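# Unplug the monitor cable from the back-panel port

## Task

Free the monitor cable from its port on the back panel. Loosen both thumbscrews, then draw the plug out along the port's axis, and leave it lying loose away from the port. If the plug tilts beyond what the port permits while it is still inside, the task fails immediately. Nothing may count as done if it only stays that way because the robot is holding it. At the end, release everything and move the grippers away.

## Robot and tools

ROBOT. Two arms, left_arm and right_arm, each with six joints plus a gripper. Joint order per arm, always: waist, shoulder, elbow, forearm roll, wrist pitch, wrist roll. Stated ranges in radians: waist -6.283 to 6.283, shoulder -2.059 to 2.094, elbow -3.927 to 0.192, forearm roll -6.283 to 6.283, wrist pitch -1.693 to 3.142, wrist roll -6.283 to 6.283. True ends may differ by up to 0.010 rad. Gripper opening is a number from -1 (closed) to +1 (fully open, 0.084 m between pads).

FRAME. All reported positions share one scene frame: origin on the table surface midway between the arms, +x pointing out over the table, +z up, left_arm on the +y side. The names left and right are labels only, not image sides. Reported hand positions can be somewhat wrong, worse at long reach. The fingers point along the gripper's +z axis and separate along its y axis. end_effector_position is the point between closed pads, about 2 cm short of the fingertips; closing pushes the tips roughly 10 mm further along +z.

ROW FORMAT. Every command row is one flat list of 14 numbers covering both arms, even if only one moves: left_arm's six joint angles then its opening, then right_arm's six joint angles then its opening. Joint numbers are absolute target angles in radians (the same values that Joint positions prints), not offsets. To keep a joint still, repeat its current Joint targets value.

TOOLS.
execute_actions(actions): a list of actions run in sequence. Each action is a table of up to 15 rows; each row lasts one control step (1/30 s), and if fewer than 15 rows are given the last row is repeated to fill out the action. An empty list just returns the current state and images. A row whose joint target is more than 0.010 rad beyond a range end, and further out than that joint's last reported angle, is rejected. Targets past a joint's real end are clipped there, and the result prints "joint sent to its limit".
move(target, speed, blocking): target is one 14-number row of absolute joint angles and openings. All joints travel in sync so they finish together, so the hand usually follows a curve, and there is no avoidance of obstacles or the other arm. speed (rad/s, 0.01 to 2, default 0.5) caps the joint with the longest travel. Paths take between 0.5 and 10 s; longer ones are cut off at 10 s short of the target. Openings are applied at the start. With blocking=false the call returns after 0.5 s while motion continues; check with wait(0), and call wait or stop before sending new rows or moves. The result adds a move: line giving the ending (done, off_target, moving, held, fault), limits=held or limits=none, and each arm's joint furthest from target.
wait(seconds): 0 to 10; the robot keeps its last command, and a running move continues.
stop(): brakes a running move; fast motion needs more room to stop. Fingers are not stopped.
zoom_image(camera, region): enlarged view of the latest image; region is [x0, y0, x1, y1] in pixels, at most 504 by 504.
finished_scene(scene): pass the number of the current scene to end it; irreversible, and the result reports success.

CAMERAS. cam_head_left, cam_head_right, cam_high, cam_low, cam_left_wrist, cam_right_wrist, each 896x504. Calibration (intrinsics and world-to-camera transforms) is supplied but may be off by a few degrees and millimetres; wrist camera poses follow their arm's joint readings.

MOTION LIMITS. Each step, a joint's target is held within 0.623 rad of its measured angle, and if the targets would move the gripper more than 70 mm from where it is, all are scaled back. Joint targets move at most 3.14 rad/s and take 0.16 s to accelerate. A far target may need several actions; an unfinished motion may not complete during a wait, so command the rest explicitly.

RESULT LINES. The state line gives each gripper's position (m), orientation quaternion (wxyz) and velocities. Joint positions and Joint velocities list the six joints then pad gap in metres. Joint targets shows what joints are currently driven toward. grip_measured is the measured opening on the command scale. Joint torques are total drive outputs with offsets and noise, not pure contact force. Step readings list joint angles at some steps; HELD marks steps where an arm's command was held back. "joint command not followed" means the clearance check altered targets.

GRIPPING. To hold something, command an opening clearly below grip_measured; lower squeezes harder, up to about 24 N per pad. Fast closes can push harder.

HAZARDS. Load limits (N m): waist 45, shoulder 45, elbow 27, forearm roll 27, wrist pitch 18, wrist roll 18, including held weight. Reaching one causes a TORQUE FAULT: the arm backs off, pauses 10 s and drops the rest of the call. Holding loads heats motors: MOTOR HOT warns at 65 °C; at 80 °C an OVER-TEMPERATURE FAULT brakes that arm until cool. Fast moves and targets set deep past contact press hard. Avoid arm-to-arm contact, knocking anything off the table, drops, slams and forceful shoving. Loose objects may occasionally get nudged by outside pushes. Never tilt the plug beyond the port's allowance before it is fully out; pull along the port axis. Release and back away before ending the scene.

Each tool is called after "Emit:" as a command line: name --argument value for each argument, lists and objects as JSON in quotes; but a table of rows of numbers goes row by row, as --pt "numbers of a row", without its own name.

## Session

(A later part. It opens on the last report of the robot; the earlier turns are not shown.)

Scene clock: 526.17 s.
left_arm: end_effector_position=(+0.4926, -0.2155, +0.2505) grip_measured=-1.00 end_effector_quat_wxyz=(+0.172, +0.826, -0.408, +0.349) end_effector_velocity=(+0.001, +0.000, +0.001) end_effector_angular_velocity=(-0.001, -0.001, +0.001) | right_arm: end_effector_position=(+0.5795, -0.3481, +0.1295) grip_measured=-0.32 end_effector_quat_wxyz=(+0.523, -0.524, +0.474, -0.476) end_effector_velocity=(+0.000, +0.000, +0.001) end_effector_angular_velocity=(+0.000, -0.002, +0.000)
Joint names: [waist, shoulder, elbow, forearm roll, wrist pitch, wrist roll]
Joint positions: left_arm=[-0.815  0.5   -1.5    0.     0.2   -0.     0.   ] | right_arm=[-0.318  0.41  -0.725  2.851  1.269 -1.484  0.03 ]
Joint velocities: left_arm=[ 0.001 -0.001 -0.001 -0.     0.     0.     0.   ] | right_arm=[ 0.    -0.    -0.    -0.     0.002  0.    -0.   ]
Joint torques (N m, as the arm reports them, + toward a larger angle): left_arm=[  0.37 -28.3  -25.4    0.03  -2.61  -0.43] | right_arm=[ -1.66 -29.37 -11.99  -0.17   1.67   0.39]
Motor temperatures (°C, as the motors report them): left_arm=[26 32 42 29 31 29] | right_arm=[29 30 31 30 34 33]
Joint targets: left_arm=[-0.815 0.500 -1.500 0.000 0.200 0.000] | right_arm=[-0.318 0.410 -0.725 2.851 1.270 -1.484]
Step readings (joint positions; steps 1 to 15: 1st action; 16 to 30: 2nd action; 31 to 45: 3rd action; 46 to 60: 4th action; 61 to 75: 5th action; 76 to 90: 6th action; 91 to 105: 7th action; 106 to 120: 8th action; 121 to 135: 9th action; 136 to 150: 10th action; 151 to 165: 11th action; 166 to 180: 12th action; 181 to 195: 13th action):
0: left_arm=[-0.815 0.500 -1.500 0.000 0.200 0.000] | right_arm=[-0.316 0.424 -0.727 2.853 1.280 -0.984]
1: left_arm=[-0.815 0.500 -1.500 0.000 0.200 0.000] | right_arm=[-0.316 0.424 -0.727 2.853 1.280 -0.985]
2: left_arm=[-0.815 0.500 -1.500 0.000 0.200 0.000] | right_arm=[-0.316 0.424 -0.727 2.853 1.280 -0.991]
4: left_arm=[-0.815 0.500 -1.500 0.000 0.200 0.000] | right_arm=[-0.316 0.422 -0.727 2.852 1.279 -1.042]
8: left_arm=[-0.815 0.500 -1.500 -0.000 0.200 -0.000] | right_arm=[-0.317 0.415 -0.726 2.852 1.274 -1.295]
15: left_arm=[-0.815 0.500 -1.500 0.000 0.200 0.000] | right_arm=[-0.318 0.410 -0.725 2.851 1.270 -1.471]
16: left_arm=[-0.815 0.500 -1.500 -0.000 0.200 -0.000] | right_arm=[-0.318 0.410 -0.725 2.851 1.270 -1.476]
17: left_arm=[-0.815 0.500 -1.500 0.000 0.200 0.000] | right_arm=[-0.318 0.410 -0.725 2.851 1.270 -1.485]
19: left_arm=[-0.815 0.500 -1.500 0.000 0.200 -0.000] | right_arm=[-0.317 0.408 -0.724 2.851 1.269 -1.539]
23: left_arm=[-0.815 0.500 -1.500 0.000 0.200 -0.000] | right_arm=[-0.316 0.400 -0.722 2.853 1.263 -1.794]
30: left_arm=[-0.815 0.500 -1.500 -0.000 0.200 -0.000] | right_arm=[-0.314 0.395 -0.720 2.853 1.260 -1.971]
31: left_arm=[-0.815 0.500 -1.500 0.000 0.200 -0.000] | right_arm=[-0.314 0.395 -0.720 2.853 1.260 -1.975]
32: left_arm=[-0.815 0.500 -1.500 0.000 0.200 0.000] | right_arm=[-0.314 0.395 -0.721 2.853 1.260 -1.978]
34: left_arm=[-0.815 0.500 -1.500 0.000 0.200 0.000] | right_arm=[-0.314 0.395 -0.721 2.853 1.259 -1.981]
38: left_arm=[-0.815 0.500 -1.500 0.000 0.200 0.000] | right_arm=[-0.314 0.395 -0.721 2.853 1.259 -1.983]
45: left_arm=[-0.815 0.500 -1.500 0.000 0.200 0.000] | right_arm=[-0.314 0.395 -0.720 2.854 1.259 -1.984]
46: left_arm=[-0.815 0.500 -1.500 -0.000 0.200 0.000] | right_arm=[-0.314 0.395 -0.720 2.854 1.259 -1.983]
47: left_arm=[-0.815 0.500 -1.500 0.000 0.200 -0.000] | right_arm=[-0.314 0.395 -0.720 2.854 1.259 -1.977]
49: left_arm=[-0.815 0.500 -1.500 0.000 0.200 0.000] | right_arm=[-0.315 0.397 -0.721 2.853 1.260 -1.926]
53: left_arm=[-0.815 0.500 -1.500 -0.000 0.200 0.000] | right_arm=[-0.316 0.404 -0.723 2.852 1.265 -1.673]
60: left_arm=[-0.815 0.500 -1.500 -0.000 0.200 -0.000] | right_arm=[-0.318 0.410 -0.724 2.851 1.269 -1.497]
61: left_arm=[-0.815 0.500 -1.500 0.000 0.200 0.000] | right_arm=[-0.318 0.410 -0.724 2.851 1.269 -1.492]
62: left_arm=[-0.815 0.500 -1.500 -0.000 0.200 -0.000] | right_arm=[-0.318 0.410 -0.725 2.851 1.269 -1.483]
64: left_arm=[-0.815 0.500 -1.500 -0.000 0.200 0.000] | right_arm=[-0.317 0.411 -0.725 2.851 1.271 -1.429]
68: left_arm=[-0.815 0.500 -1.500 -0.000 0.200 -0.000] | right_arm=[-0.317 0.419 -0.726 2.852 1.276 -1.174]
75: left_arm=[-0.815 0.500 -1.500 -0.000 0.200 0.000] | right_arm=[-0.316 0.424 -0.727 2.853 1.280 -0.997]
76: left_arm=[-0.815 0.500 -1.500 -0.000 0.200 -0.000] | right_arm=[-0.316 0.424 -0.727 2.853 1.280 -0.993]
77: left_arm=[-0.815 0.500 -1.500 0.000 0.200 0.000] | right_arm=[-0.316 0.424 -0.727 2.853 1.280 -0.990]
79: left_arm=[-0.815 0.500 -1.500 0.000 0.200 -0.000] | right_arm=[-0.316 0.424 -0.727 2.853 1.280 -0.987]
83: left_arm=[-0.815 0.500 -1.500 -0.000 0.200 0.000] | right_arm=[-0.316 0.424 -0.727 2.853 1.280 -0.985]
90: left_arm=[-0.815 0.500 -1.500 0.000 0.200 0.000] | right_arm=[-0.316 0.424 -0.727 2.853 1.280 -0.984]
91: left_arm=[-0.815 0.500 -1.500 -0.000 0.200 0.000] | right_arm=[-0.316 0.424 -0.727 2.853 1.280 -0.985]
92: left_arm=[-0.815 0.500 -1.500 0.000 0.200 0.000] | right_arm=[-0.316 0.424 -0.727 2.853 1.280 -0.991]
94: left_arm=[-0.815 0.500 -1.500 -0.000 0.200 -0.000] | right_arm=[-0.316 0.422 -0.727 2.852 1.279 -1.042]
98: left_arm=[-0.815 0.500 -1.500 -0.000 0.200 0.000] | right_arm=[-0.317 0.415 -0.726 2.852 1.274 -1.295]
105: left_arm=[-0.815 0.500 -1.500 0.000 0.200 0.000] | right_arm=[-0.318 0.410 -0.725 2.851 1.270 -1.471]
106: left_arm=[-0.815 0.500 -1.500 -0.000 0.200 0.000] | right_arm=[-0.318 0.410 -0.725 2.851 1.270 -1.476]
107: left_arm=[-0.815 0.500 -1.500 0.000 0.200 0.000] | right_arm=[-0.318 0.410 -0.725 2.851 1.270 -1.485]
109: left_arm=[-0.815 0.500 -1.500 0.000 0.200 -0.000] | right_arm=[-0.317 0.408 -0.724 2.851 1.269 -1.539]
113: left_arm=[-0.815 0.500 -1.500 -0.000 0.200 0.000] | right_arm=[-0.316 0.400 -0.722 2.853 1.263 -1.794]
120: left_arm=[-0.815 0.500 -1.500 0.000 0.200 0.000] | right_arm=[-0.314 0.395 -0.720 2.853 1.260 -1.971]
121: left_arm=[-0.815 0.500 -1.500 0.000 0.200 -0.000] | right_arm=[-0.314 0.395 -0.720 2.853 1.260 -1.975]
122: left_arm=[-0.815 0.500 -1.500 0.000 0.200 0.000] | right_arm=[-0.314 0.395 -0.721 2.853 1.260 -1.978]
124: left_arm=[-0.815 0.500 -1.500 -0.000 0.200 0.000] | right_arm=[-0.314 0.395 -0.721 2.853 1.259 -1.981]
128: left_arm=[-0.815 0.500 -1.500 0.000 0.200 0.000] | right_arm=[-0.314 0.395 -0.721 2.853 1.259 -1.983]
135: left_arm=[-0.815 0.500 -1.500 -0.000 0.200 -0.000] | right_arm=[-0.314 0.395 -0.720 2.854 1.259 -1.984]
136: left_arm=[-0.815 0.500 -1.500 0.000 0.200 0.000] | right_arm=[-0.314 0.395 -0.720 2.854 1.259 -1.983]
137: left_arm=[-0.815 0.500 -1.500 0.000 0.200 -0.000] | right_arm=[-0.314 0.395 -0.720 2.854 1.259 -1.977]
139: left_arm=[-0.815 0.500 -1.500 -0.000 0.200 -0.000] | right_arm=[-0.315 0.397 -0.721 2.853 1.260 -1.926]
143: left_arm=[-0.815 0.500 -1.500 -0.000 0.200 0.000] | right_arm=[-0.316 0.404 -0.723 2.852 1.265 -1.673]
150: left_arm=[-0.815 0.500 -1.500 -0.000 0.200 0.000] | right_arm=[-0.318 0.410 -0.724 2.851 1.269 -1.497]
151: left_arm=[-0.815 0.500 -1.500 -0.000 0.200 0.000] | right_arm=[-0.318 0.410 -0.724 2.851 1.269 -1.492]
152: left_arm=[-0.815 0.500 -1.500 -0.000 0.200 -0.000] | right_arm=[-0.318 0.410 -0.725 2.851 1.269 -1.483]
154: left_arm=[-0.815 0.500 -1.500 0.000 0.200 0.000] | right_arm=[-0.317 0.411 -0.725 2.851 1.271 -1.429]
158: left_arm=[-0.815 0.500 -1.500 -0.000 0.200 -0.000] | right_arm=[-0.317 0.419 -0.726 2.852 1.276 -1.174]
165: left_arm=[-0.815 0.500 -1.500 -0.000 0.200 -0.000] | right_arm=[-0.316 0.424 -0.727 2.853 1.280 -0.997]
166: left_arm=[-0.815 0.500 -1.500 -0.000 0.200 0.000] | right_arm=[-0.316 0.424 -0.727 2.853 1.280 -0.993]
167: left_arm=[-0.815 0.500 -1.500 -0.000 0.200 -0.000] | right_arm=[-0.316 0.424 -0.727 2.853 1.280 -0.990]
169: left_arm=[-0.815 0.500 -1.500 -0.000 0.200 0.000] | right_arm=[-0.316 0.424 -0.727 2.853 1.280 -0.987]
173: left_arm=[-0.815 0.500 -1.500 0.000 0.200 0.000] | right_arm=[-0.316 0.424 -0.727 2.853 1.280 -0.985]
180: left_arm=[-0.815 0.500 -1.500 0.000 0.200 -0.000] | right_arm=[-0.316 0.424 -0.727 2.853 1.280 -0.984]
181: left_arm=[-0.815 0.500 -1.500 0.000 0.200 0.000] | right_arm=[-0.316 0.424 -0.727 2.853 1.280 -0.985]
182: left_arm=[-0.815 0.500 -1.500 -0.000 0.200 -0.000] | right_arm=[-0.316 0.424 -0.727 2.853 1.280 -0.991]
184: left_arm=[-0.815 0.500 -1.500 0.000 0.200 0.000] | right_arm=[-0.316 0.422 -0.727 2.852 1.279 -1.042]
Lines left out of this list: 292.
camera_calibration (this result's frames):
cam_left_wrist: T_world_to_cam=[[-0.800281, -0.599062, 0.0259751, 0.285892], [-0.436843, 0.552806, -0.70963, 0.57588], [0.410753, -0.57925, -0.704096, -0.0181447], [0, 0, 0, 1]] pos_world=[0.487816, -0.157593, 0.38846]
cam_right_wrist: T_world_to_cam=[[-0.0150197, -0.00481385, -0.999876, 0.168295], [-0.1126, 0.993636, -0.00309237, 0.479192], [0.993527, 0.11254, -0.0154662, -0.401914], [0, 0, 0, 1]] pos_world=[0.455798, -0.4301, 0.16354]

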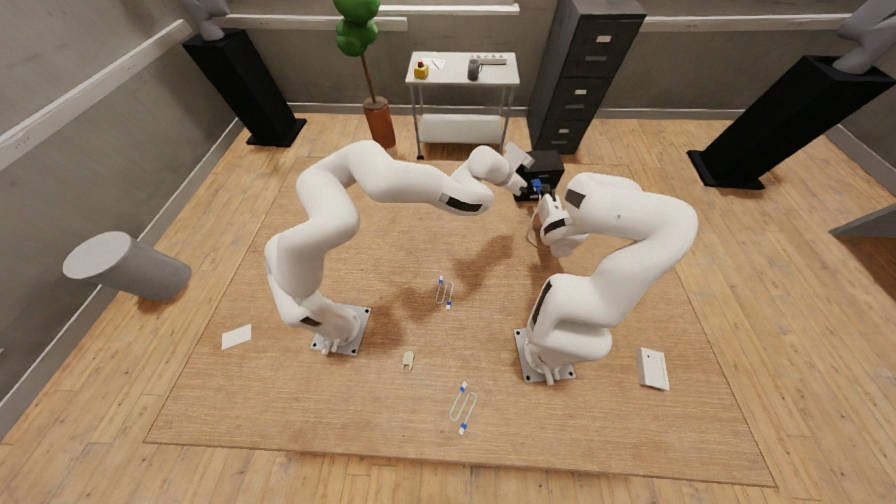

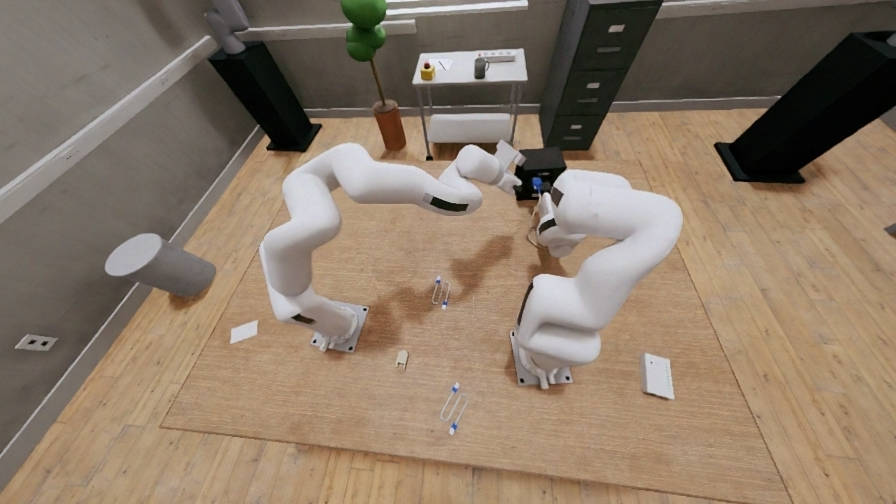

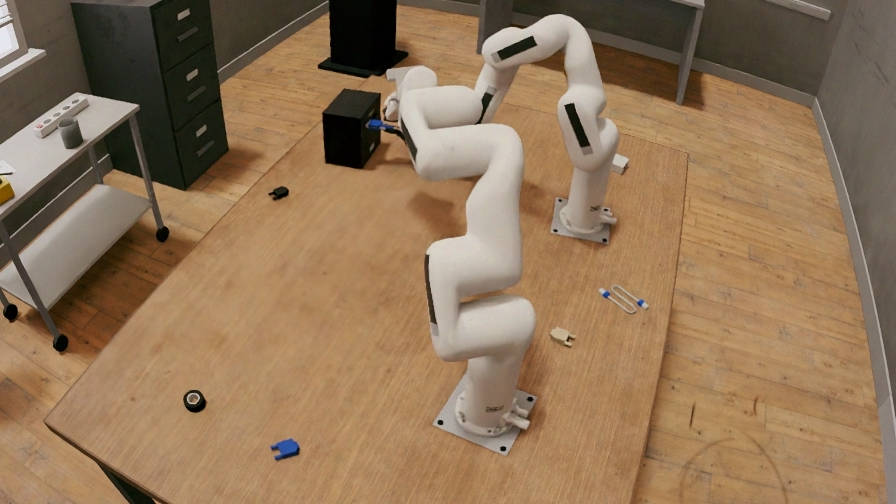

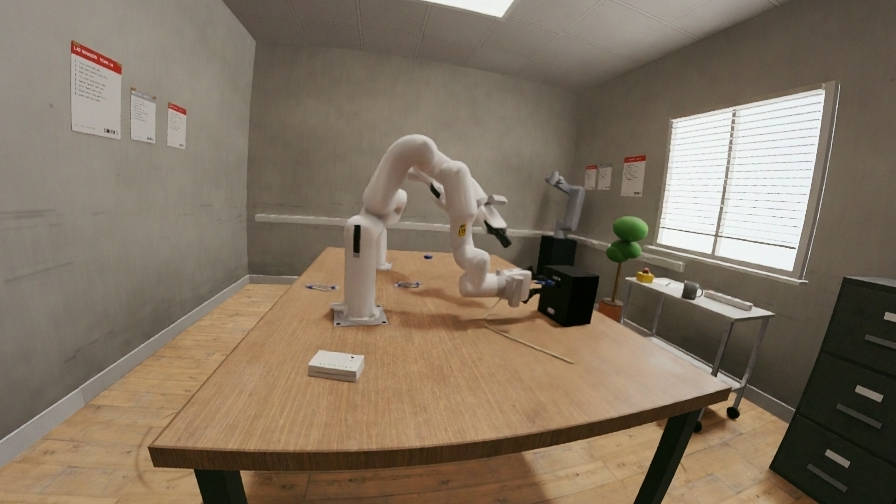

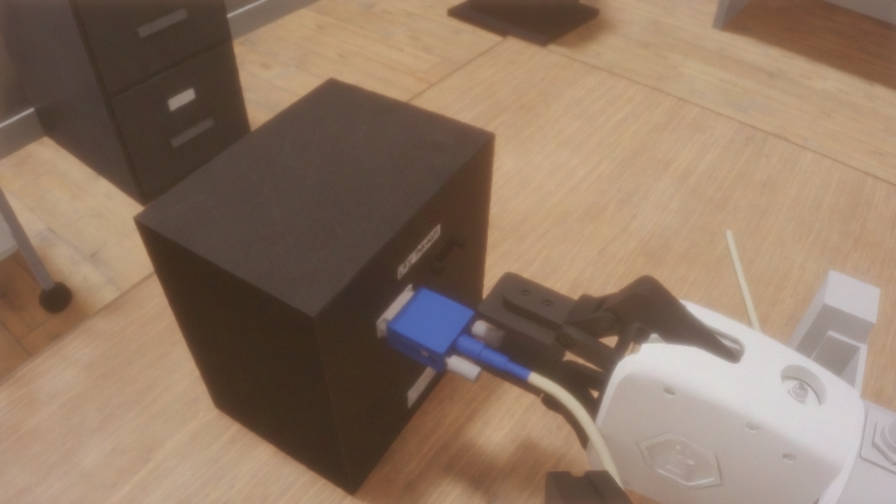

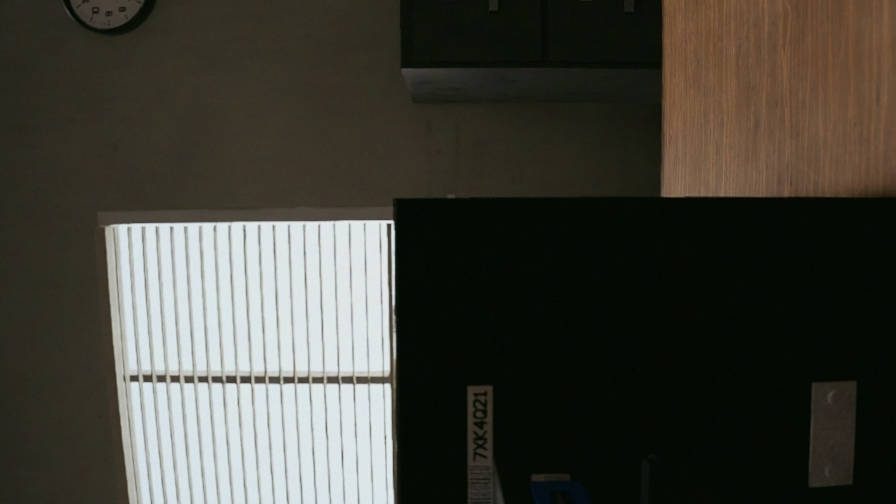

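Emit:
move --target '[-0.815,0.5,-1.5,0,0.2,0,-1,-0.2885,0.4325,-0.7677,2.8792,1.2473,-1.486,-0.3]' --speed 0.05

Emit:
zoom_image --camera "cam_left_wrist" --region '[360,250,620,410]'

Scene clock: 548.83 s.
left_arm: end_effector_position=(+0.4926, -0.2155, +0.2505) grip_measured=-1.00 end_effector_quat_wxyz=(+0.172, +0.826, -0.408, +0.349) end_effector_velocity=(-0.001, -0.001, +0.001) end_effector_angular_velocity=(-0.001, -0.000, -0.001) | right_arm: end_effector_position=(+0.5919, -0.3395, +0.1286) grip_measured=-0.32 end_effector_quat_wxyz=(+0.523, -0.524, +0.475, -0.475) end_effector_velocity=(+0.002, +0.000, +0.002) end_effector_angular_velocity=(-0.000, -0.004, -0.001)
Joint names: [waist, shoulder, elbow, forearm roll, wrist pitch, wrist roll]
Joint positions: left_arm=[-0.815  0.5   -1.5    0.     0.2   -0.     0.   ] | right_arm=[-0.288  0.433 -0.766  2.879  1.247 -1.486  0.03 ]
Joint velocities: left_arm=[-0.001 -0.001 -0.    -0.001 -0.    -0.     0.   ] | right_arm=[ 0.001  0.    -0.005  0.002 -0.    -0.    -0.   ]
Joint torques (N m, as the arm reports them, + toward a larger angle): left_arm=[  0.92 -28.64 -25.86   0.02  -2.2   -0.48] | right_arm=[ -1.13 -33.   -17.28   0.28   2.36   0.35]
Motor temperatures (°C, as the motors report them): left_arm=[26 32 42 29 31 29] | right_arm=[29 30 31 30 34 33]
Joint targets: left_arm=[-0.815 0.500 -1.500 0.000 0.200 0.000] | right_arm=[-0.288 0.432 -0.768 2.879 1.247 -1.486]
move: done; limits=none; left_arm: farthest joint: the waist, 0.000 radians from its target (0.000 radians at the start); right_arm: farthest joint: the elbow, 0.001 radians from its target (0.043 radians at the start)
camera_calibration (this result's frames):
cam_left_wrist: T_world_to_cam=[[-0.800281, -0.599062, 0.0259752, 0.285892], [-0.436843, 0.552805, -0.70963, 0.57588], [0.410753, -0.57925, -0.704096, -0.0181447], [0, 0, 0, 1]] pos_world=[0.487816, -0.157593, 0.38846]
cam_right_wrist: T_world_to_cam=[[-0.0170947, -0.00316304, -0.999849, 0.169468], [-0.11309, 0.993584, -0.00120969, 0.472109], [0.993438, 0.113052, -0.0173427, -0.414808], [0, 0, 0, 1]] pos_world=[0.468373, -0.421649, 0.16282]

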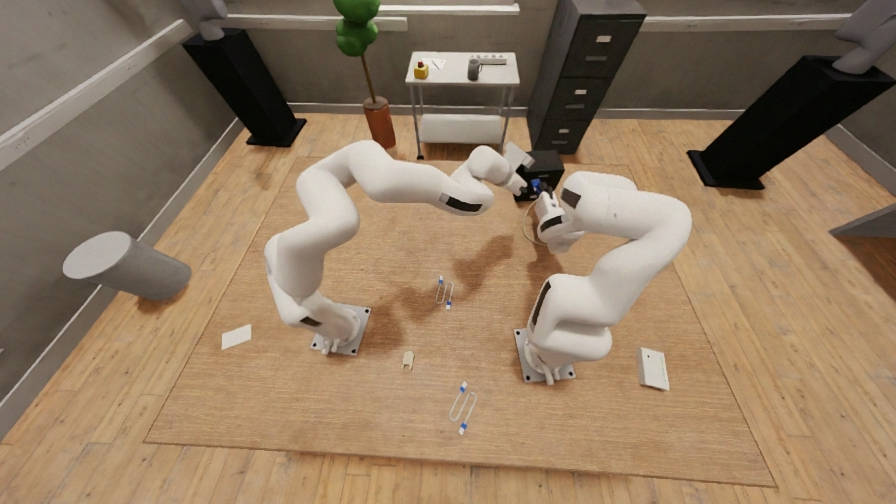

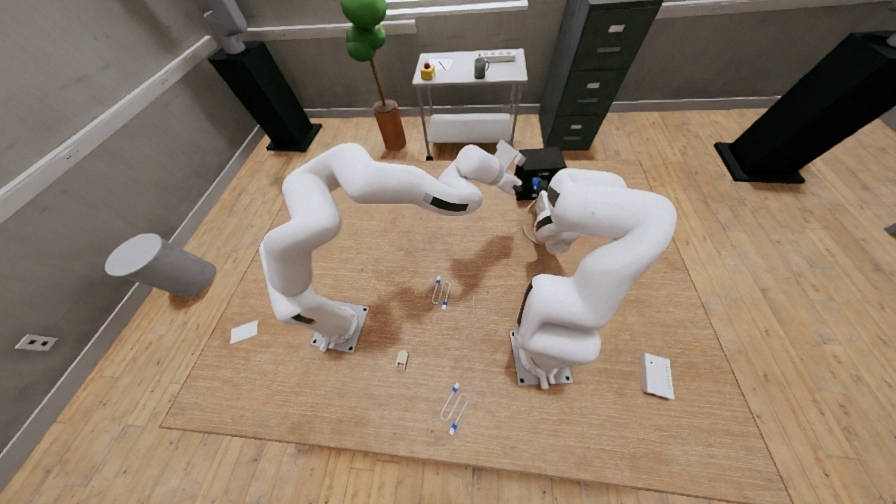

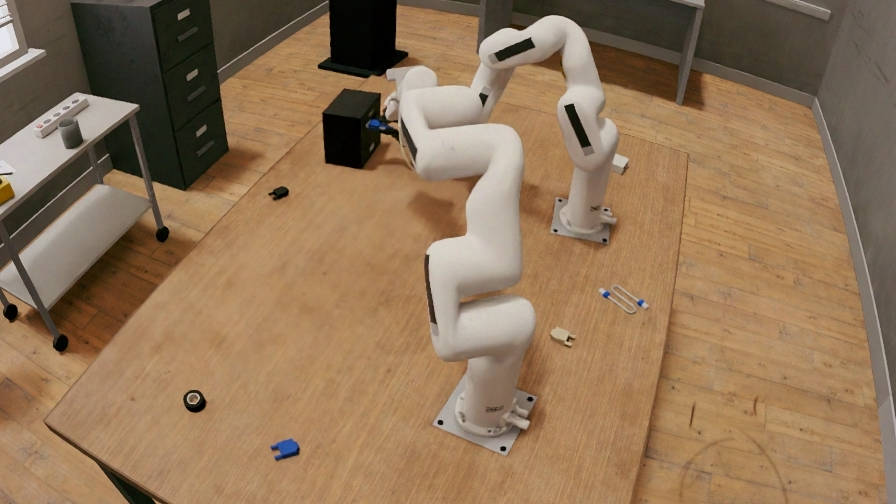

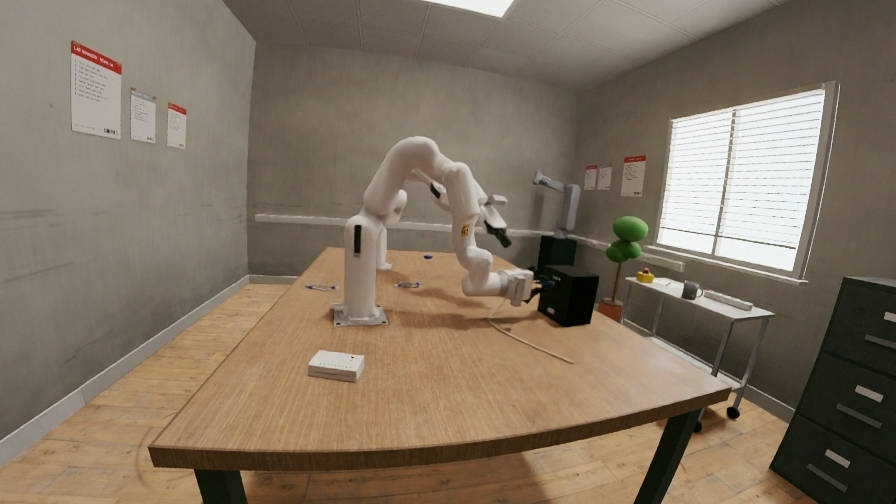

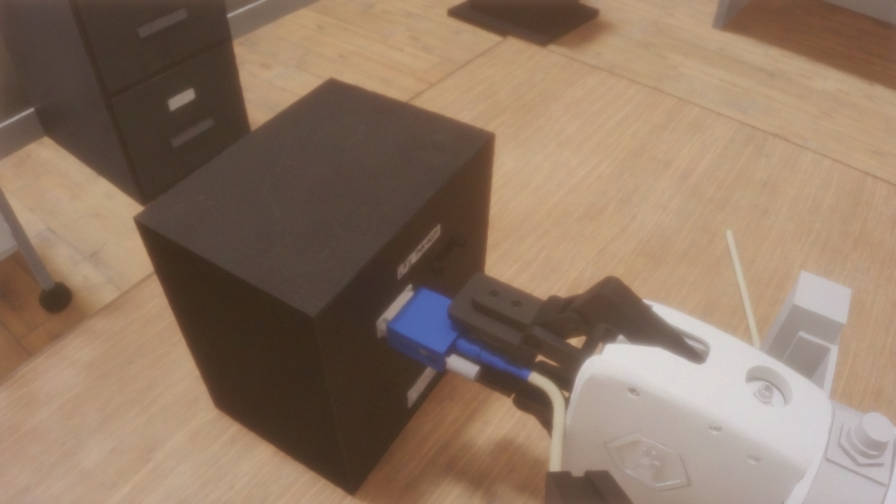

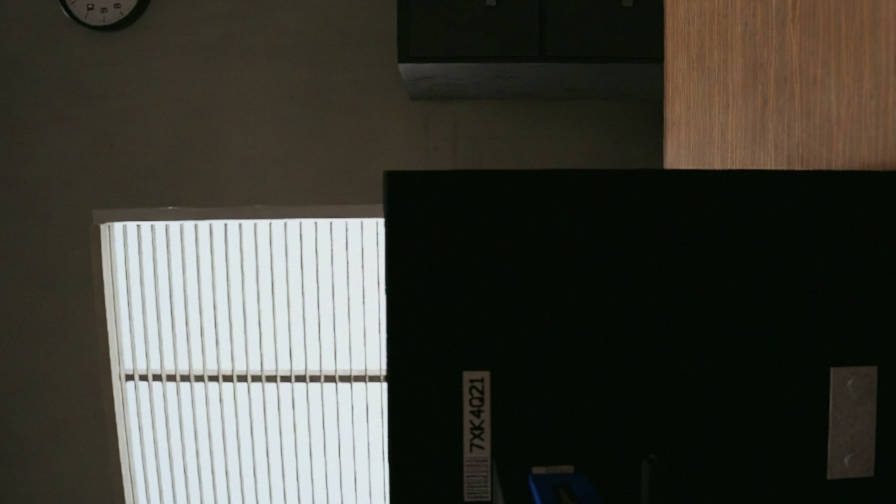

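Region (360, 250, 620, 410) of cam_left_wrist's 896x504 image, scaled by 1.938, with more detail than that image has; it fills the top 310 rows of this view, and the rest is white.

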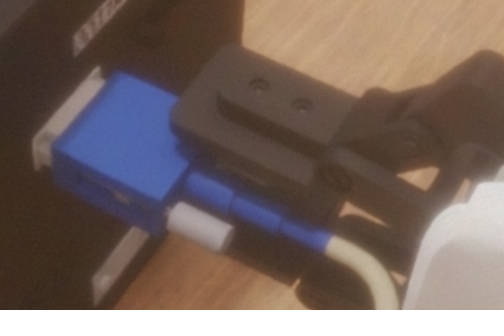

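Palm pushes the cable; back off 3 mm along the axis, then close.

Emit:
move --target '[-0.815,0.5,-1.5,0,0.2,0,-1,-0.2909,0.4269,-0.7571,2.8771,1.2524,-1.4867,-0.3]' --speed 0.05

Emit:
move --target '[-0.815,0.5,-1.5,0,0.2,0,-1,-0.2909,0.4269,-0.7571,2.8771,1.2524,-1.4867,-1]' --speed 0.05

Emit:
zoom_image --camera "cam_left_wrist" --region '[360,250,620,410]'

Scene clock: 559.13 s.
left_arm: end_effector_position=(+0.4926, -0.2155, +0.2505) grip_measured=-1.00 end_effector_quat_wxyz=(+0.172, +0.826, -0.408, +0.349) end_effector_velocity=(+0.000, -0.000, +0.001) end_effector_angular_velocity=(-0.002, -0.001, +0.001) | right_arm: end_effector_position=(+0.5901, -0.3404, +0.1303) grip_measured=-0.32 end_effector_quat_wxyz=(+0.524, -0.523, +0.474, -0.476) end_effector_velocity=(-0.001, +0.000, -0.001) end_effector_angular_velocity=(-0.001, +0.003, +0.000)
Joint names: [waist, shoulder, elbow, forearm roll, wrist pitch, wrist roll]
Joint positions: left_arm=[-0.815  0.5   -1.5    0.     0.2    0.     0.   ] | right_arm=[-0.291  0.427 -0.758  2.877  1.253 -1.487  0.03 ]
Joint velocities: left_arm=[ 0.     0.    -0.001 -0.    -0.001 -0.     0.   ] | right_arm=[-0.    -0.     0.004 -0.001  0.    -0.002 -0.   ]
Joint torques (N m, as the arm reports them, + toward a larger angle): left_arm=[  0.75 -28.79 -25.8    0.46  -2.38  -0.58] | right_arm=[  0.76 -31.04 -14.54  -0.53   1.89   0.3 ]
Motor temperatures (°C, as the motors report them): left_arm=[26 32 42 29 31 29] | right_arm=[29 30 32 30 34 33]
Joint targets: left_arm=[-0.815 0.500 -1.500 0.000 0.200 0.000] | right_arm=[-0.291 0.427 -0.757 2.877 1.252 -1.487]
move: done; limits=none; left_arm: farthest joint: the waist, 0.000 radians from its target (0.000 radians at the start); right_arm: farthest joint: the elbow, 0.001 radians from its target (0.011 radians at the start)
camera_calibration (this result's frames):
cam_left_wrist: T_world_to_cam=[[-0.800281, -0.599062, 0.0259751, 0.285892], [-0.436843, 0.552806, -0.70963, 0.57588], [0.410753, -0.57925, -0.704096, -0.0181448], [0, 0, 0, 1]] pos_world=[0.487816, -0.157593, 0.38846]
cam_right_wrist: T_world_to_cam=[[-0.0131639, -0.0034356, -0.999907, 0.168698], [-0.112143, 0.99369, -0.00193786, 0.472343], [0.993605, 0.112107, -0.0134662, -0.413774], [0, 0, 0, 1]] pos_world=[0.466319, -0.422396, 0.164025]

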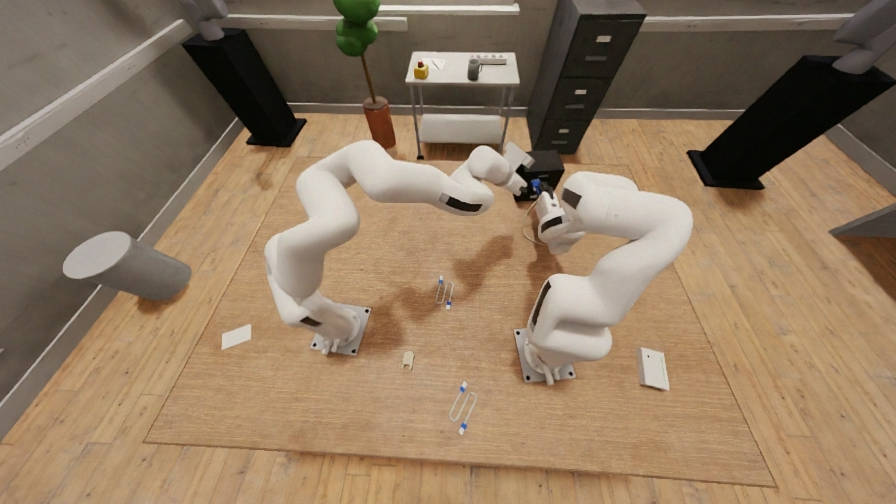

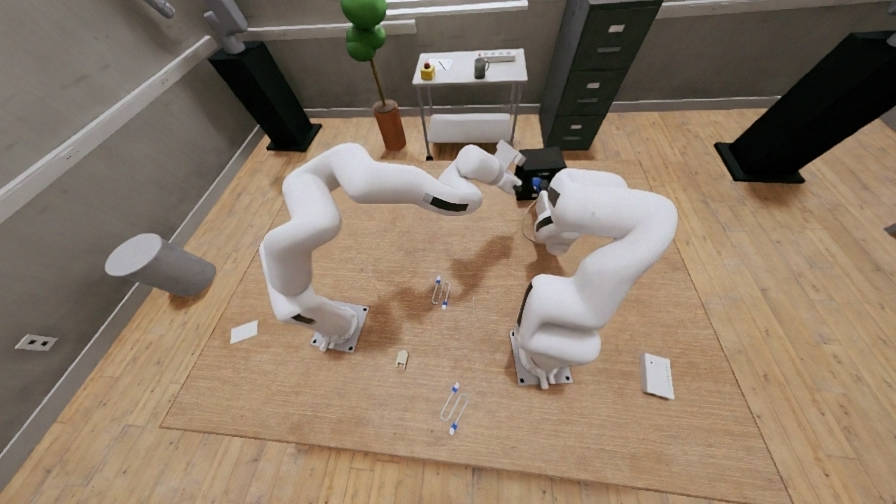

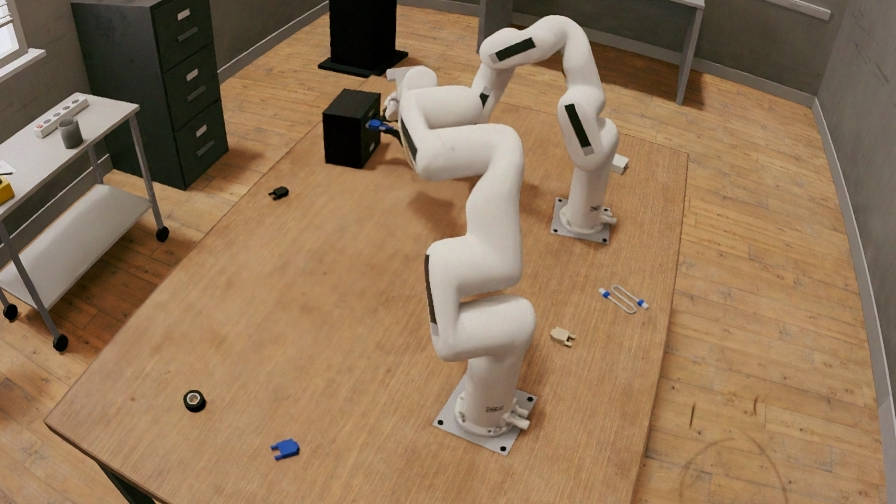

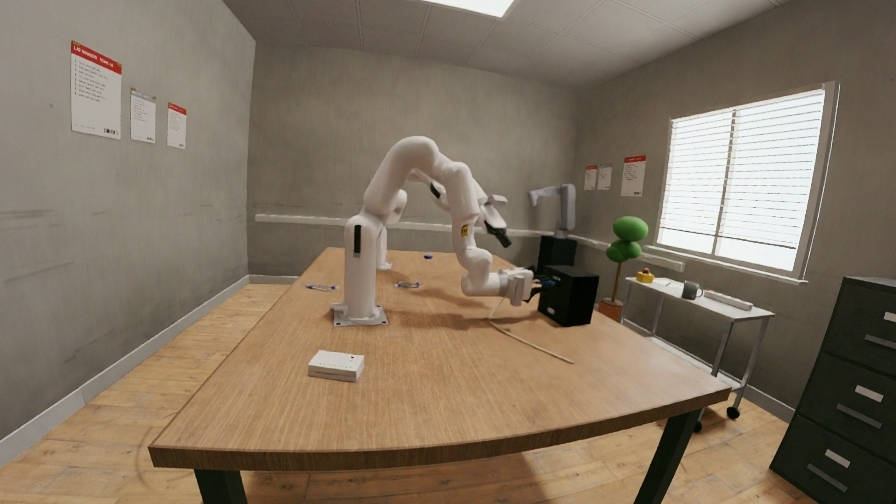

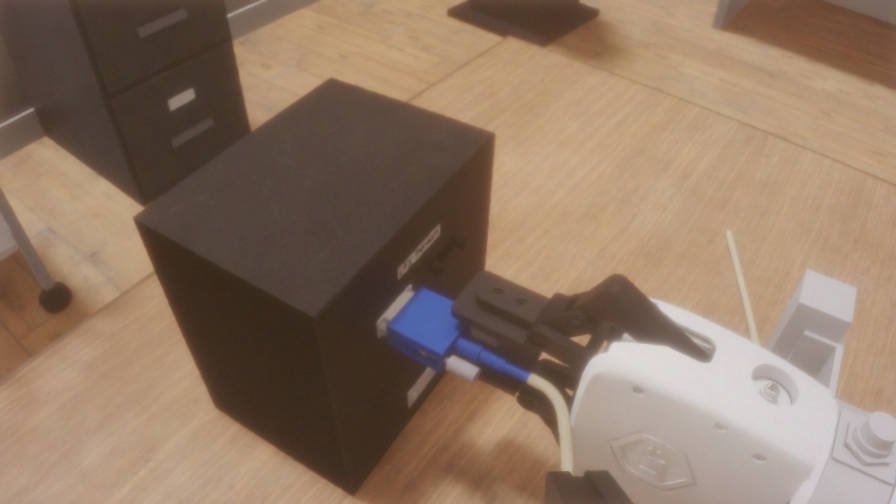

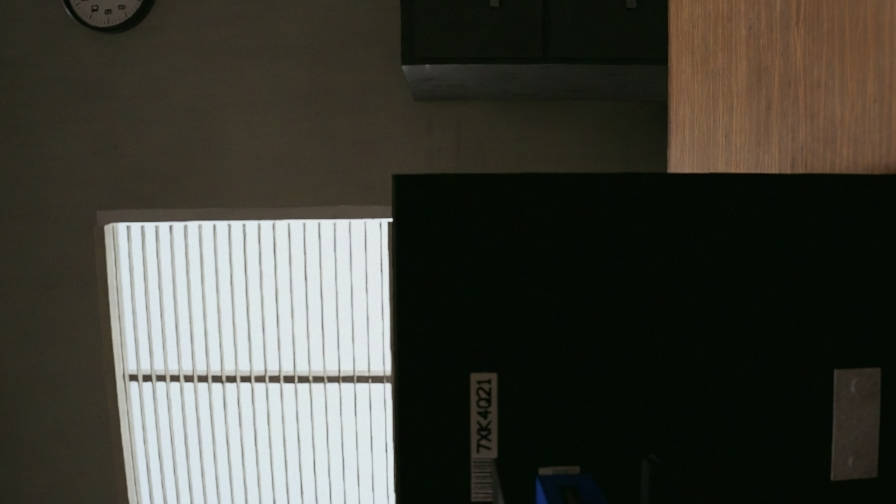

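Scene clock: 559.83 s.
left_arm: end_effector_position=(+0.4926, -0.2155, +0.2505) grip_measured=-1.00 end_effector_quat_wxyz=(+0.172, +0.826, -0.408, +0.349) end_effector_velocity=(+0.000, +0.000, +0.000) end_effector_angular_velocity=(-0.001, +0.000, +0.001) | right_arm: end_effector_position=(+0.5898, -0.3402, +0.1299) grip_measured=-0.65 end_effector_quat_wxyz=(+0.524, -0.523, +0.475, -0.476) end_effector_velocity=(-0.000, +0.000, +0.000) end_effector_angular_velocity=(+0.002, -0.001, +0.001)
Joint names: [waist, shoulder, elbow, forearm roll, wrist pitch, wrist roll]
Joint positions: left_arm=[-0.815  0.5   -1.5    0.     0.2   -0.     0.   ] | right_arm=[-0.291  0.427 -0.758  2.877  1.253 -1.487  0.016]
Joint velocities: left_arm=[ 0.001 -0.     0.    -0.001 -0.001 -0.001  0.   ] | right_arm=[-0.    -0.     0.001 -0.001  0.001  0.002 -0.   ]
Joint torques (N m, as the arm reports them, + toward a larger angle): left_arm=[  1.12 -28.19 -25.33   0.1   -2.3   -0.77] | right_arm=[  0.85 -30.68 -13.07  -0.64   1.99   0.33]
Motor temperatures (°C, as the motors report them): left_arm=[26 32 42 29 31 29] | right_arm=[29 30 32 30 34 33]
Joint targets: left_arm=[-0.815 0.500 -1.500 0.000 0.200 0.000] | right_arm=[-0.291 0.427 -0.757 2.877 1.252 -1.487]
move: done; limits=none; left_arm: farthest joint: the waist, 0.000 radians from its target (0.000 radians at the start); right_arm: farthest joint: the elbow, 0.001 radians from its target (0.001 radians at the start)
camera_calibration (this result's frames):
cam_left_wrist: T_world_to_cam=[[-0.800281, -0.599062, 0.025975, 0.285892], [-0.436843, 0.552806, -0.70963, 0.57588], [0.410753, -0.57925, -0.704096, -0.0181448], [0, 0, 0, 1]] pos_world=[0.487816, -0.157593, 0.38846]
cam_right_wrist: T_world_to_cam=[[-0.0140962, -0.00338863, -0.999895, 0.168855], [-0.11247, 0.993653, -0.0017819, 0.47229], [0.993555, 0.112433, -0.0143878, -0.413256], [0, 0, 0, 1]] pos_world=[0.466091, -0.422256, 0.163733]

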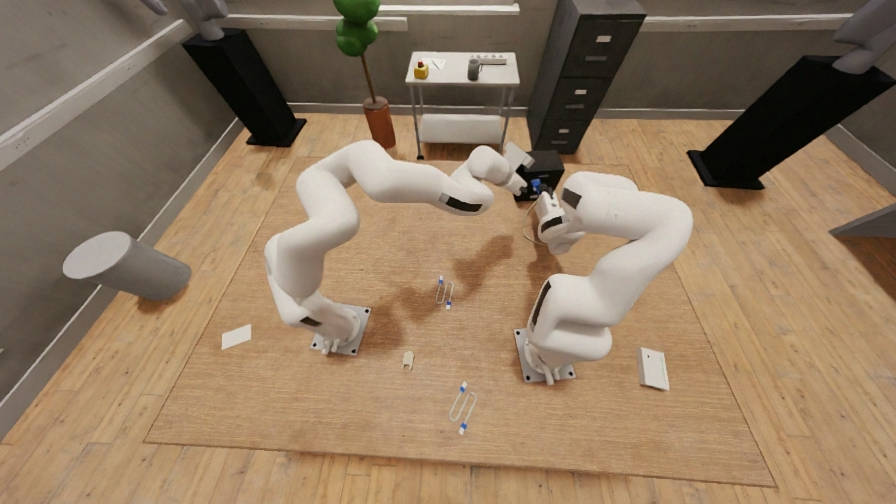

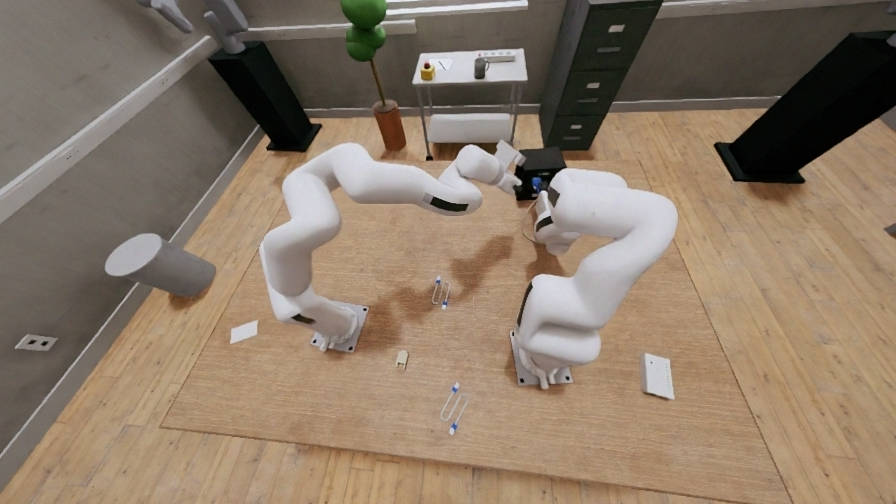

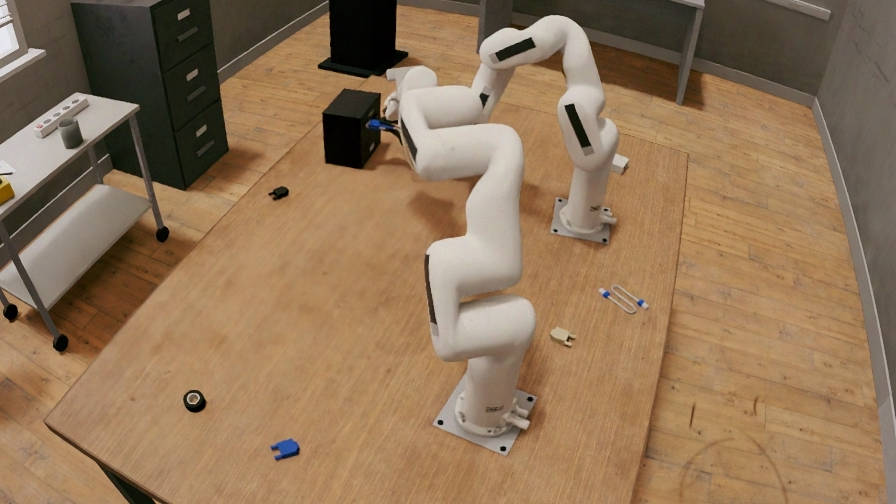

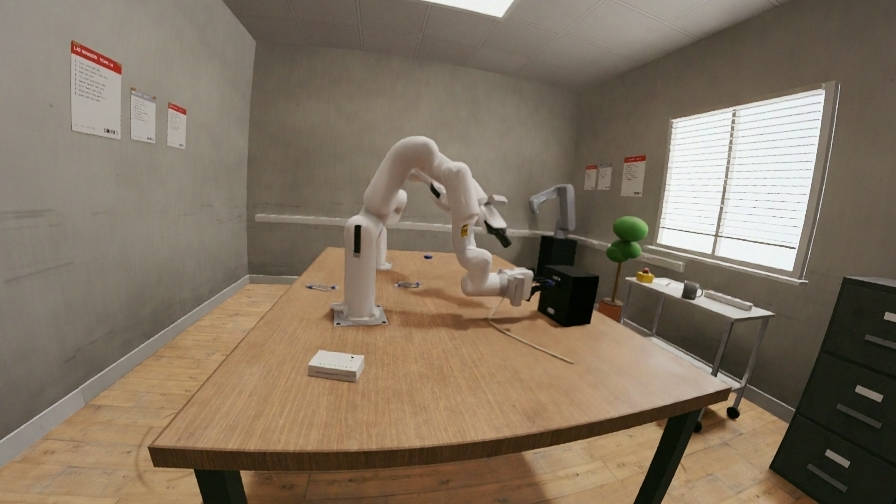

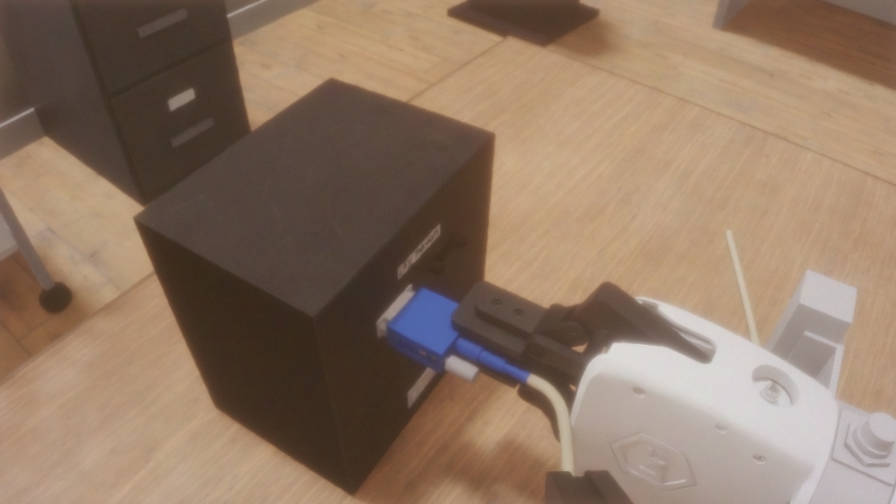

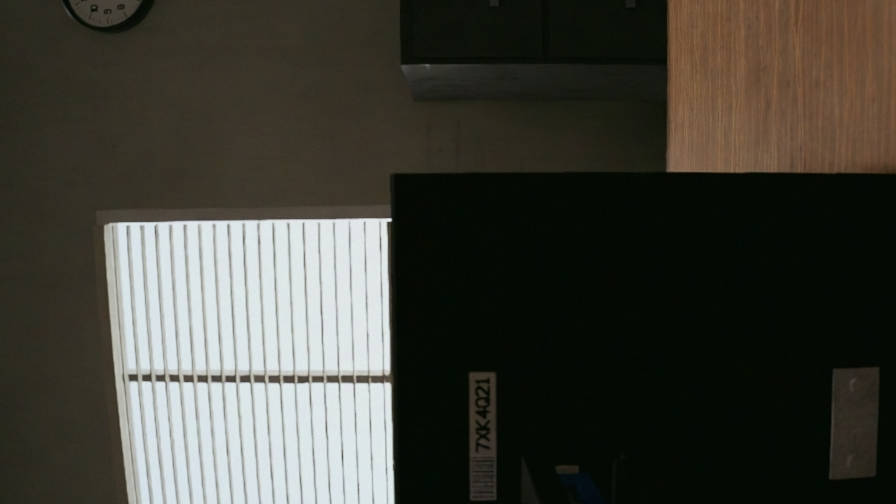

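Region (360, 250, 620, 410) of cam_left_wrist's 896x504 image, scaled by 1.938, with more detail than that image has; it fills the top 310 rows of this view, and the rest is white.

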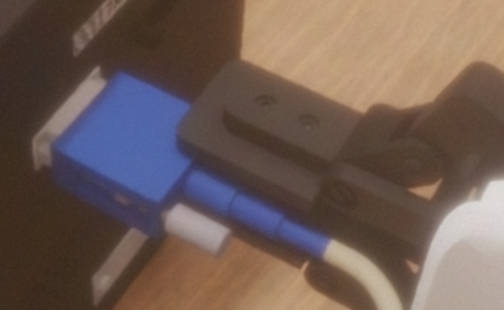

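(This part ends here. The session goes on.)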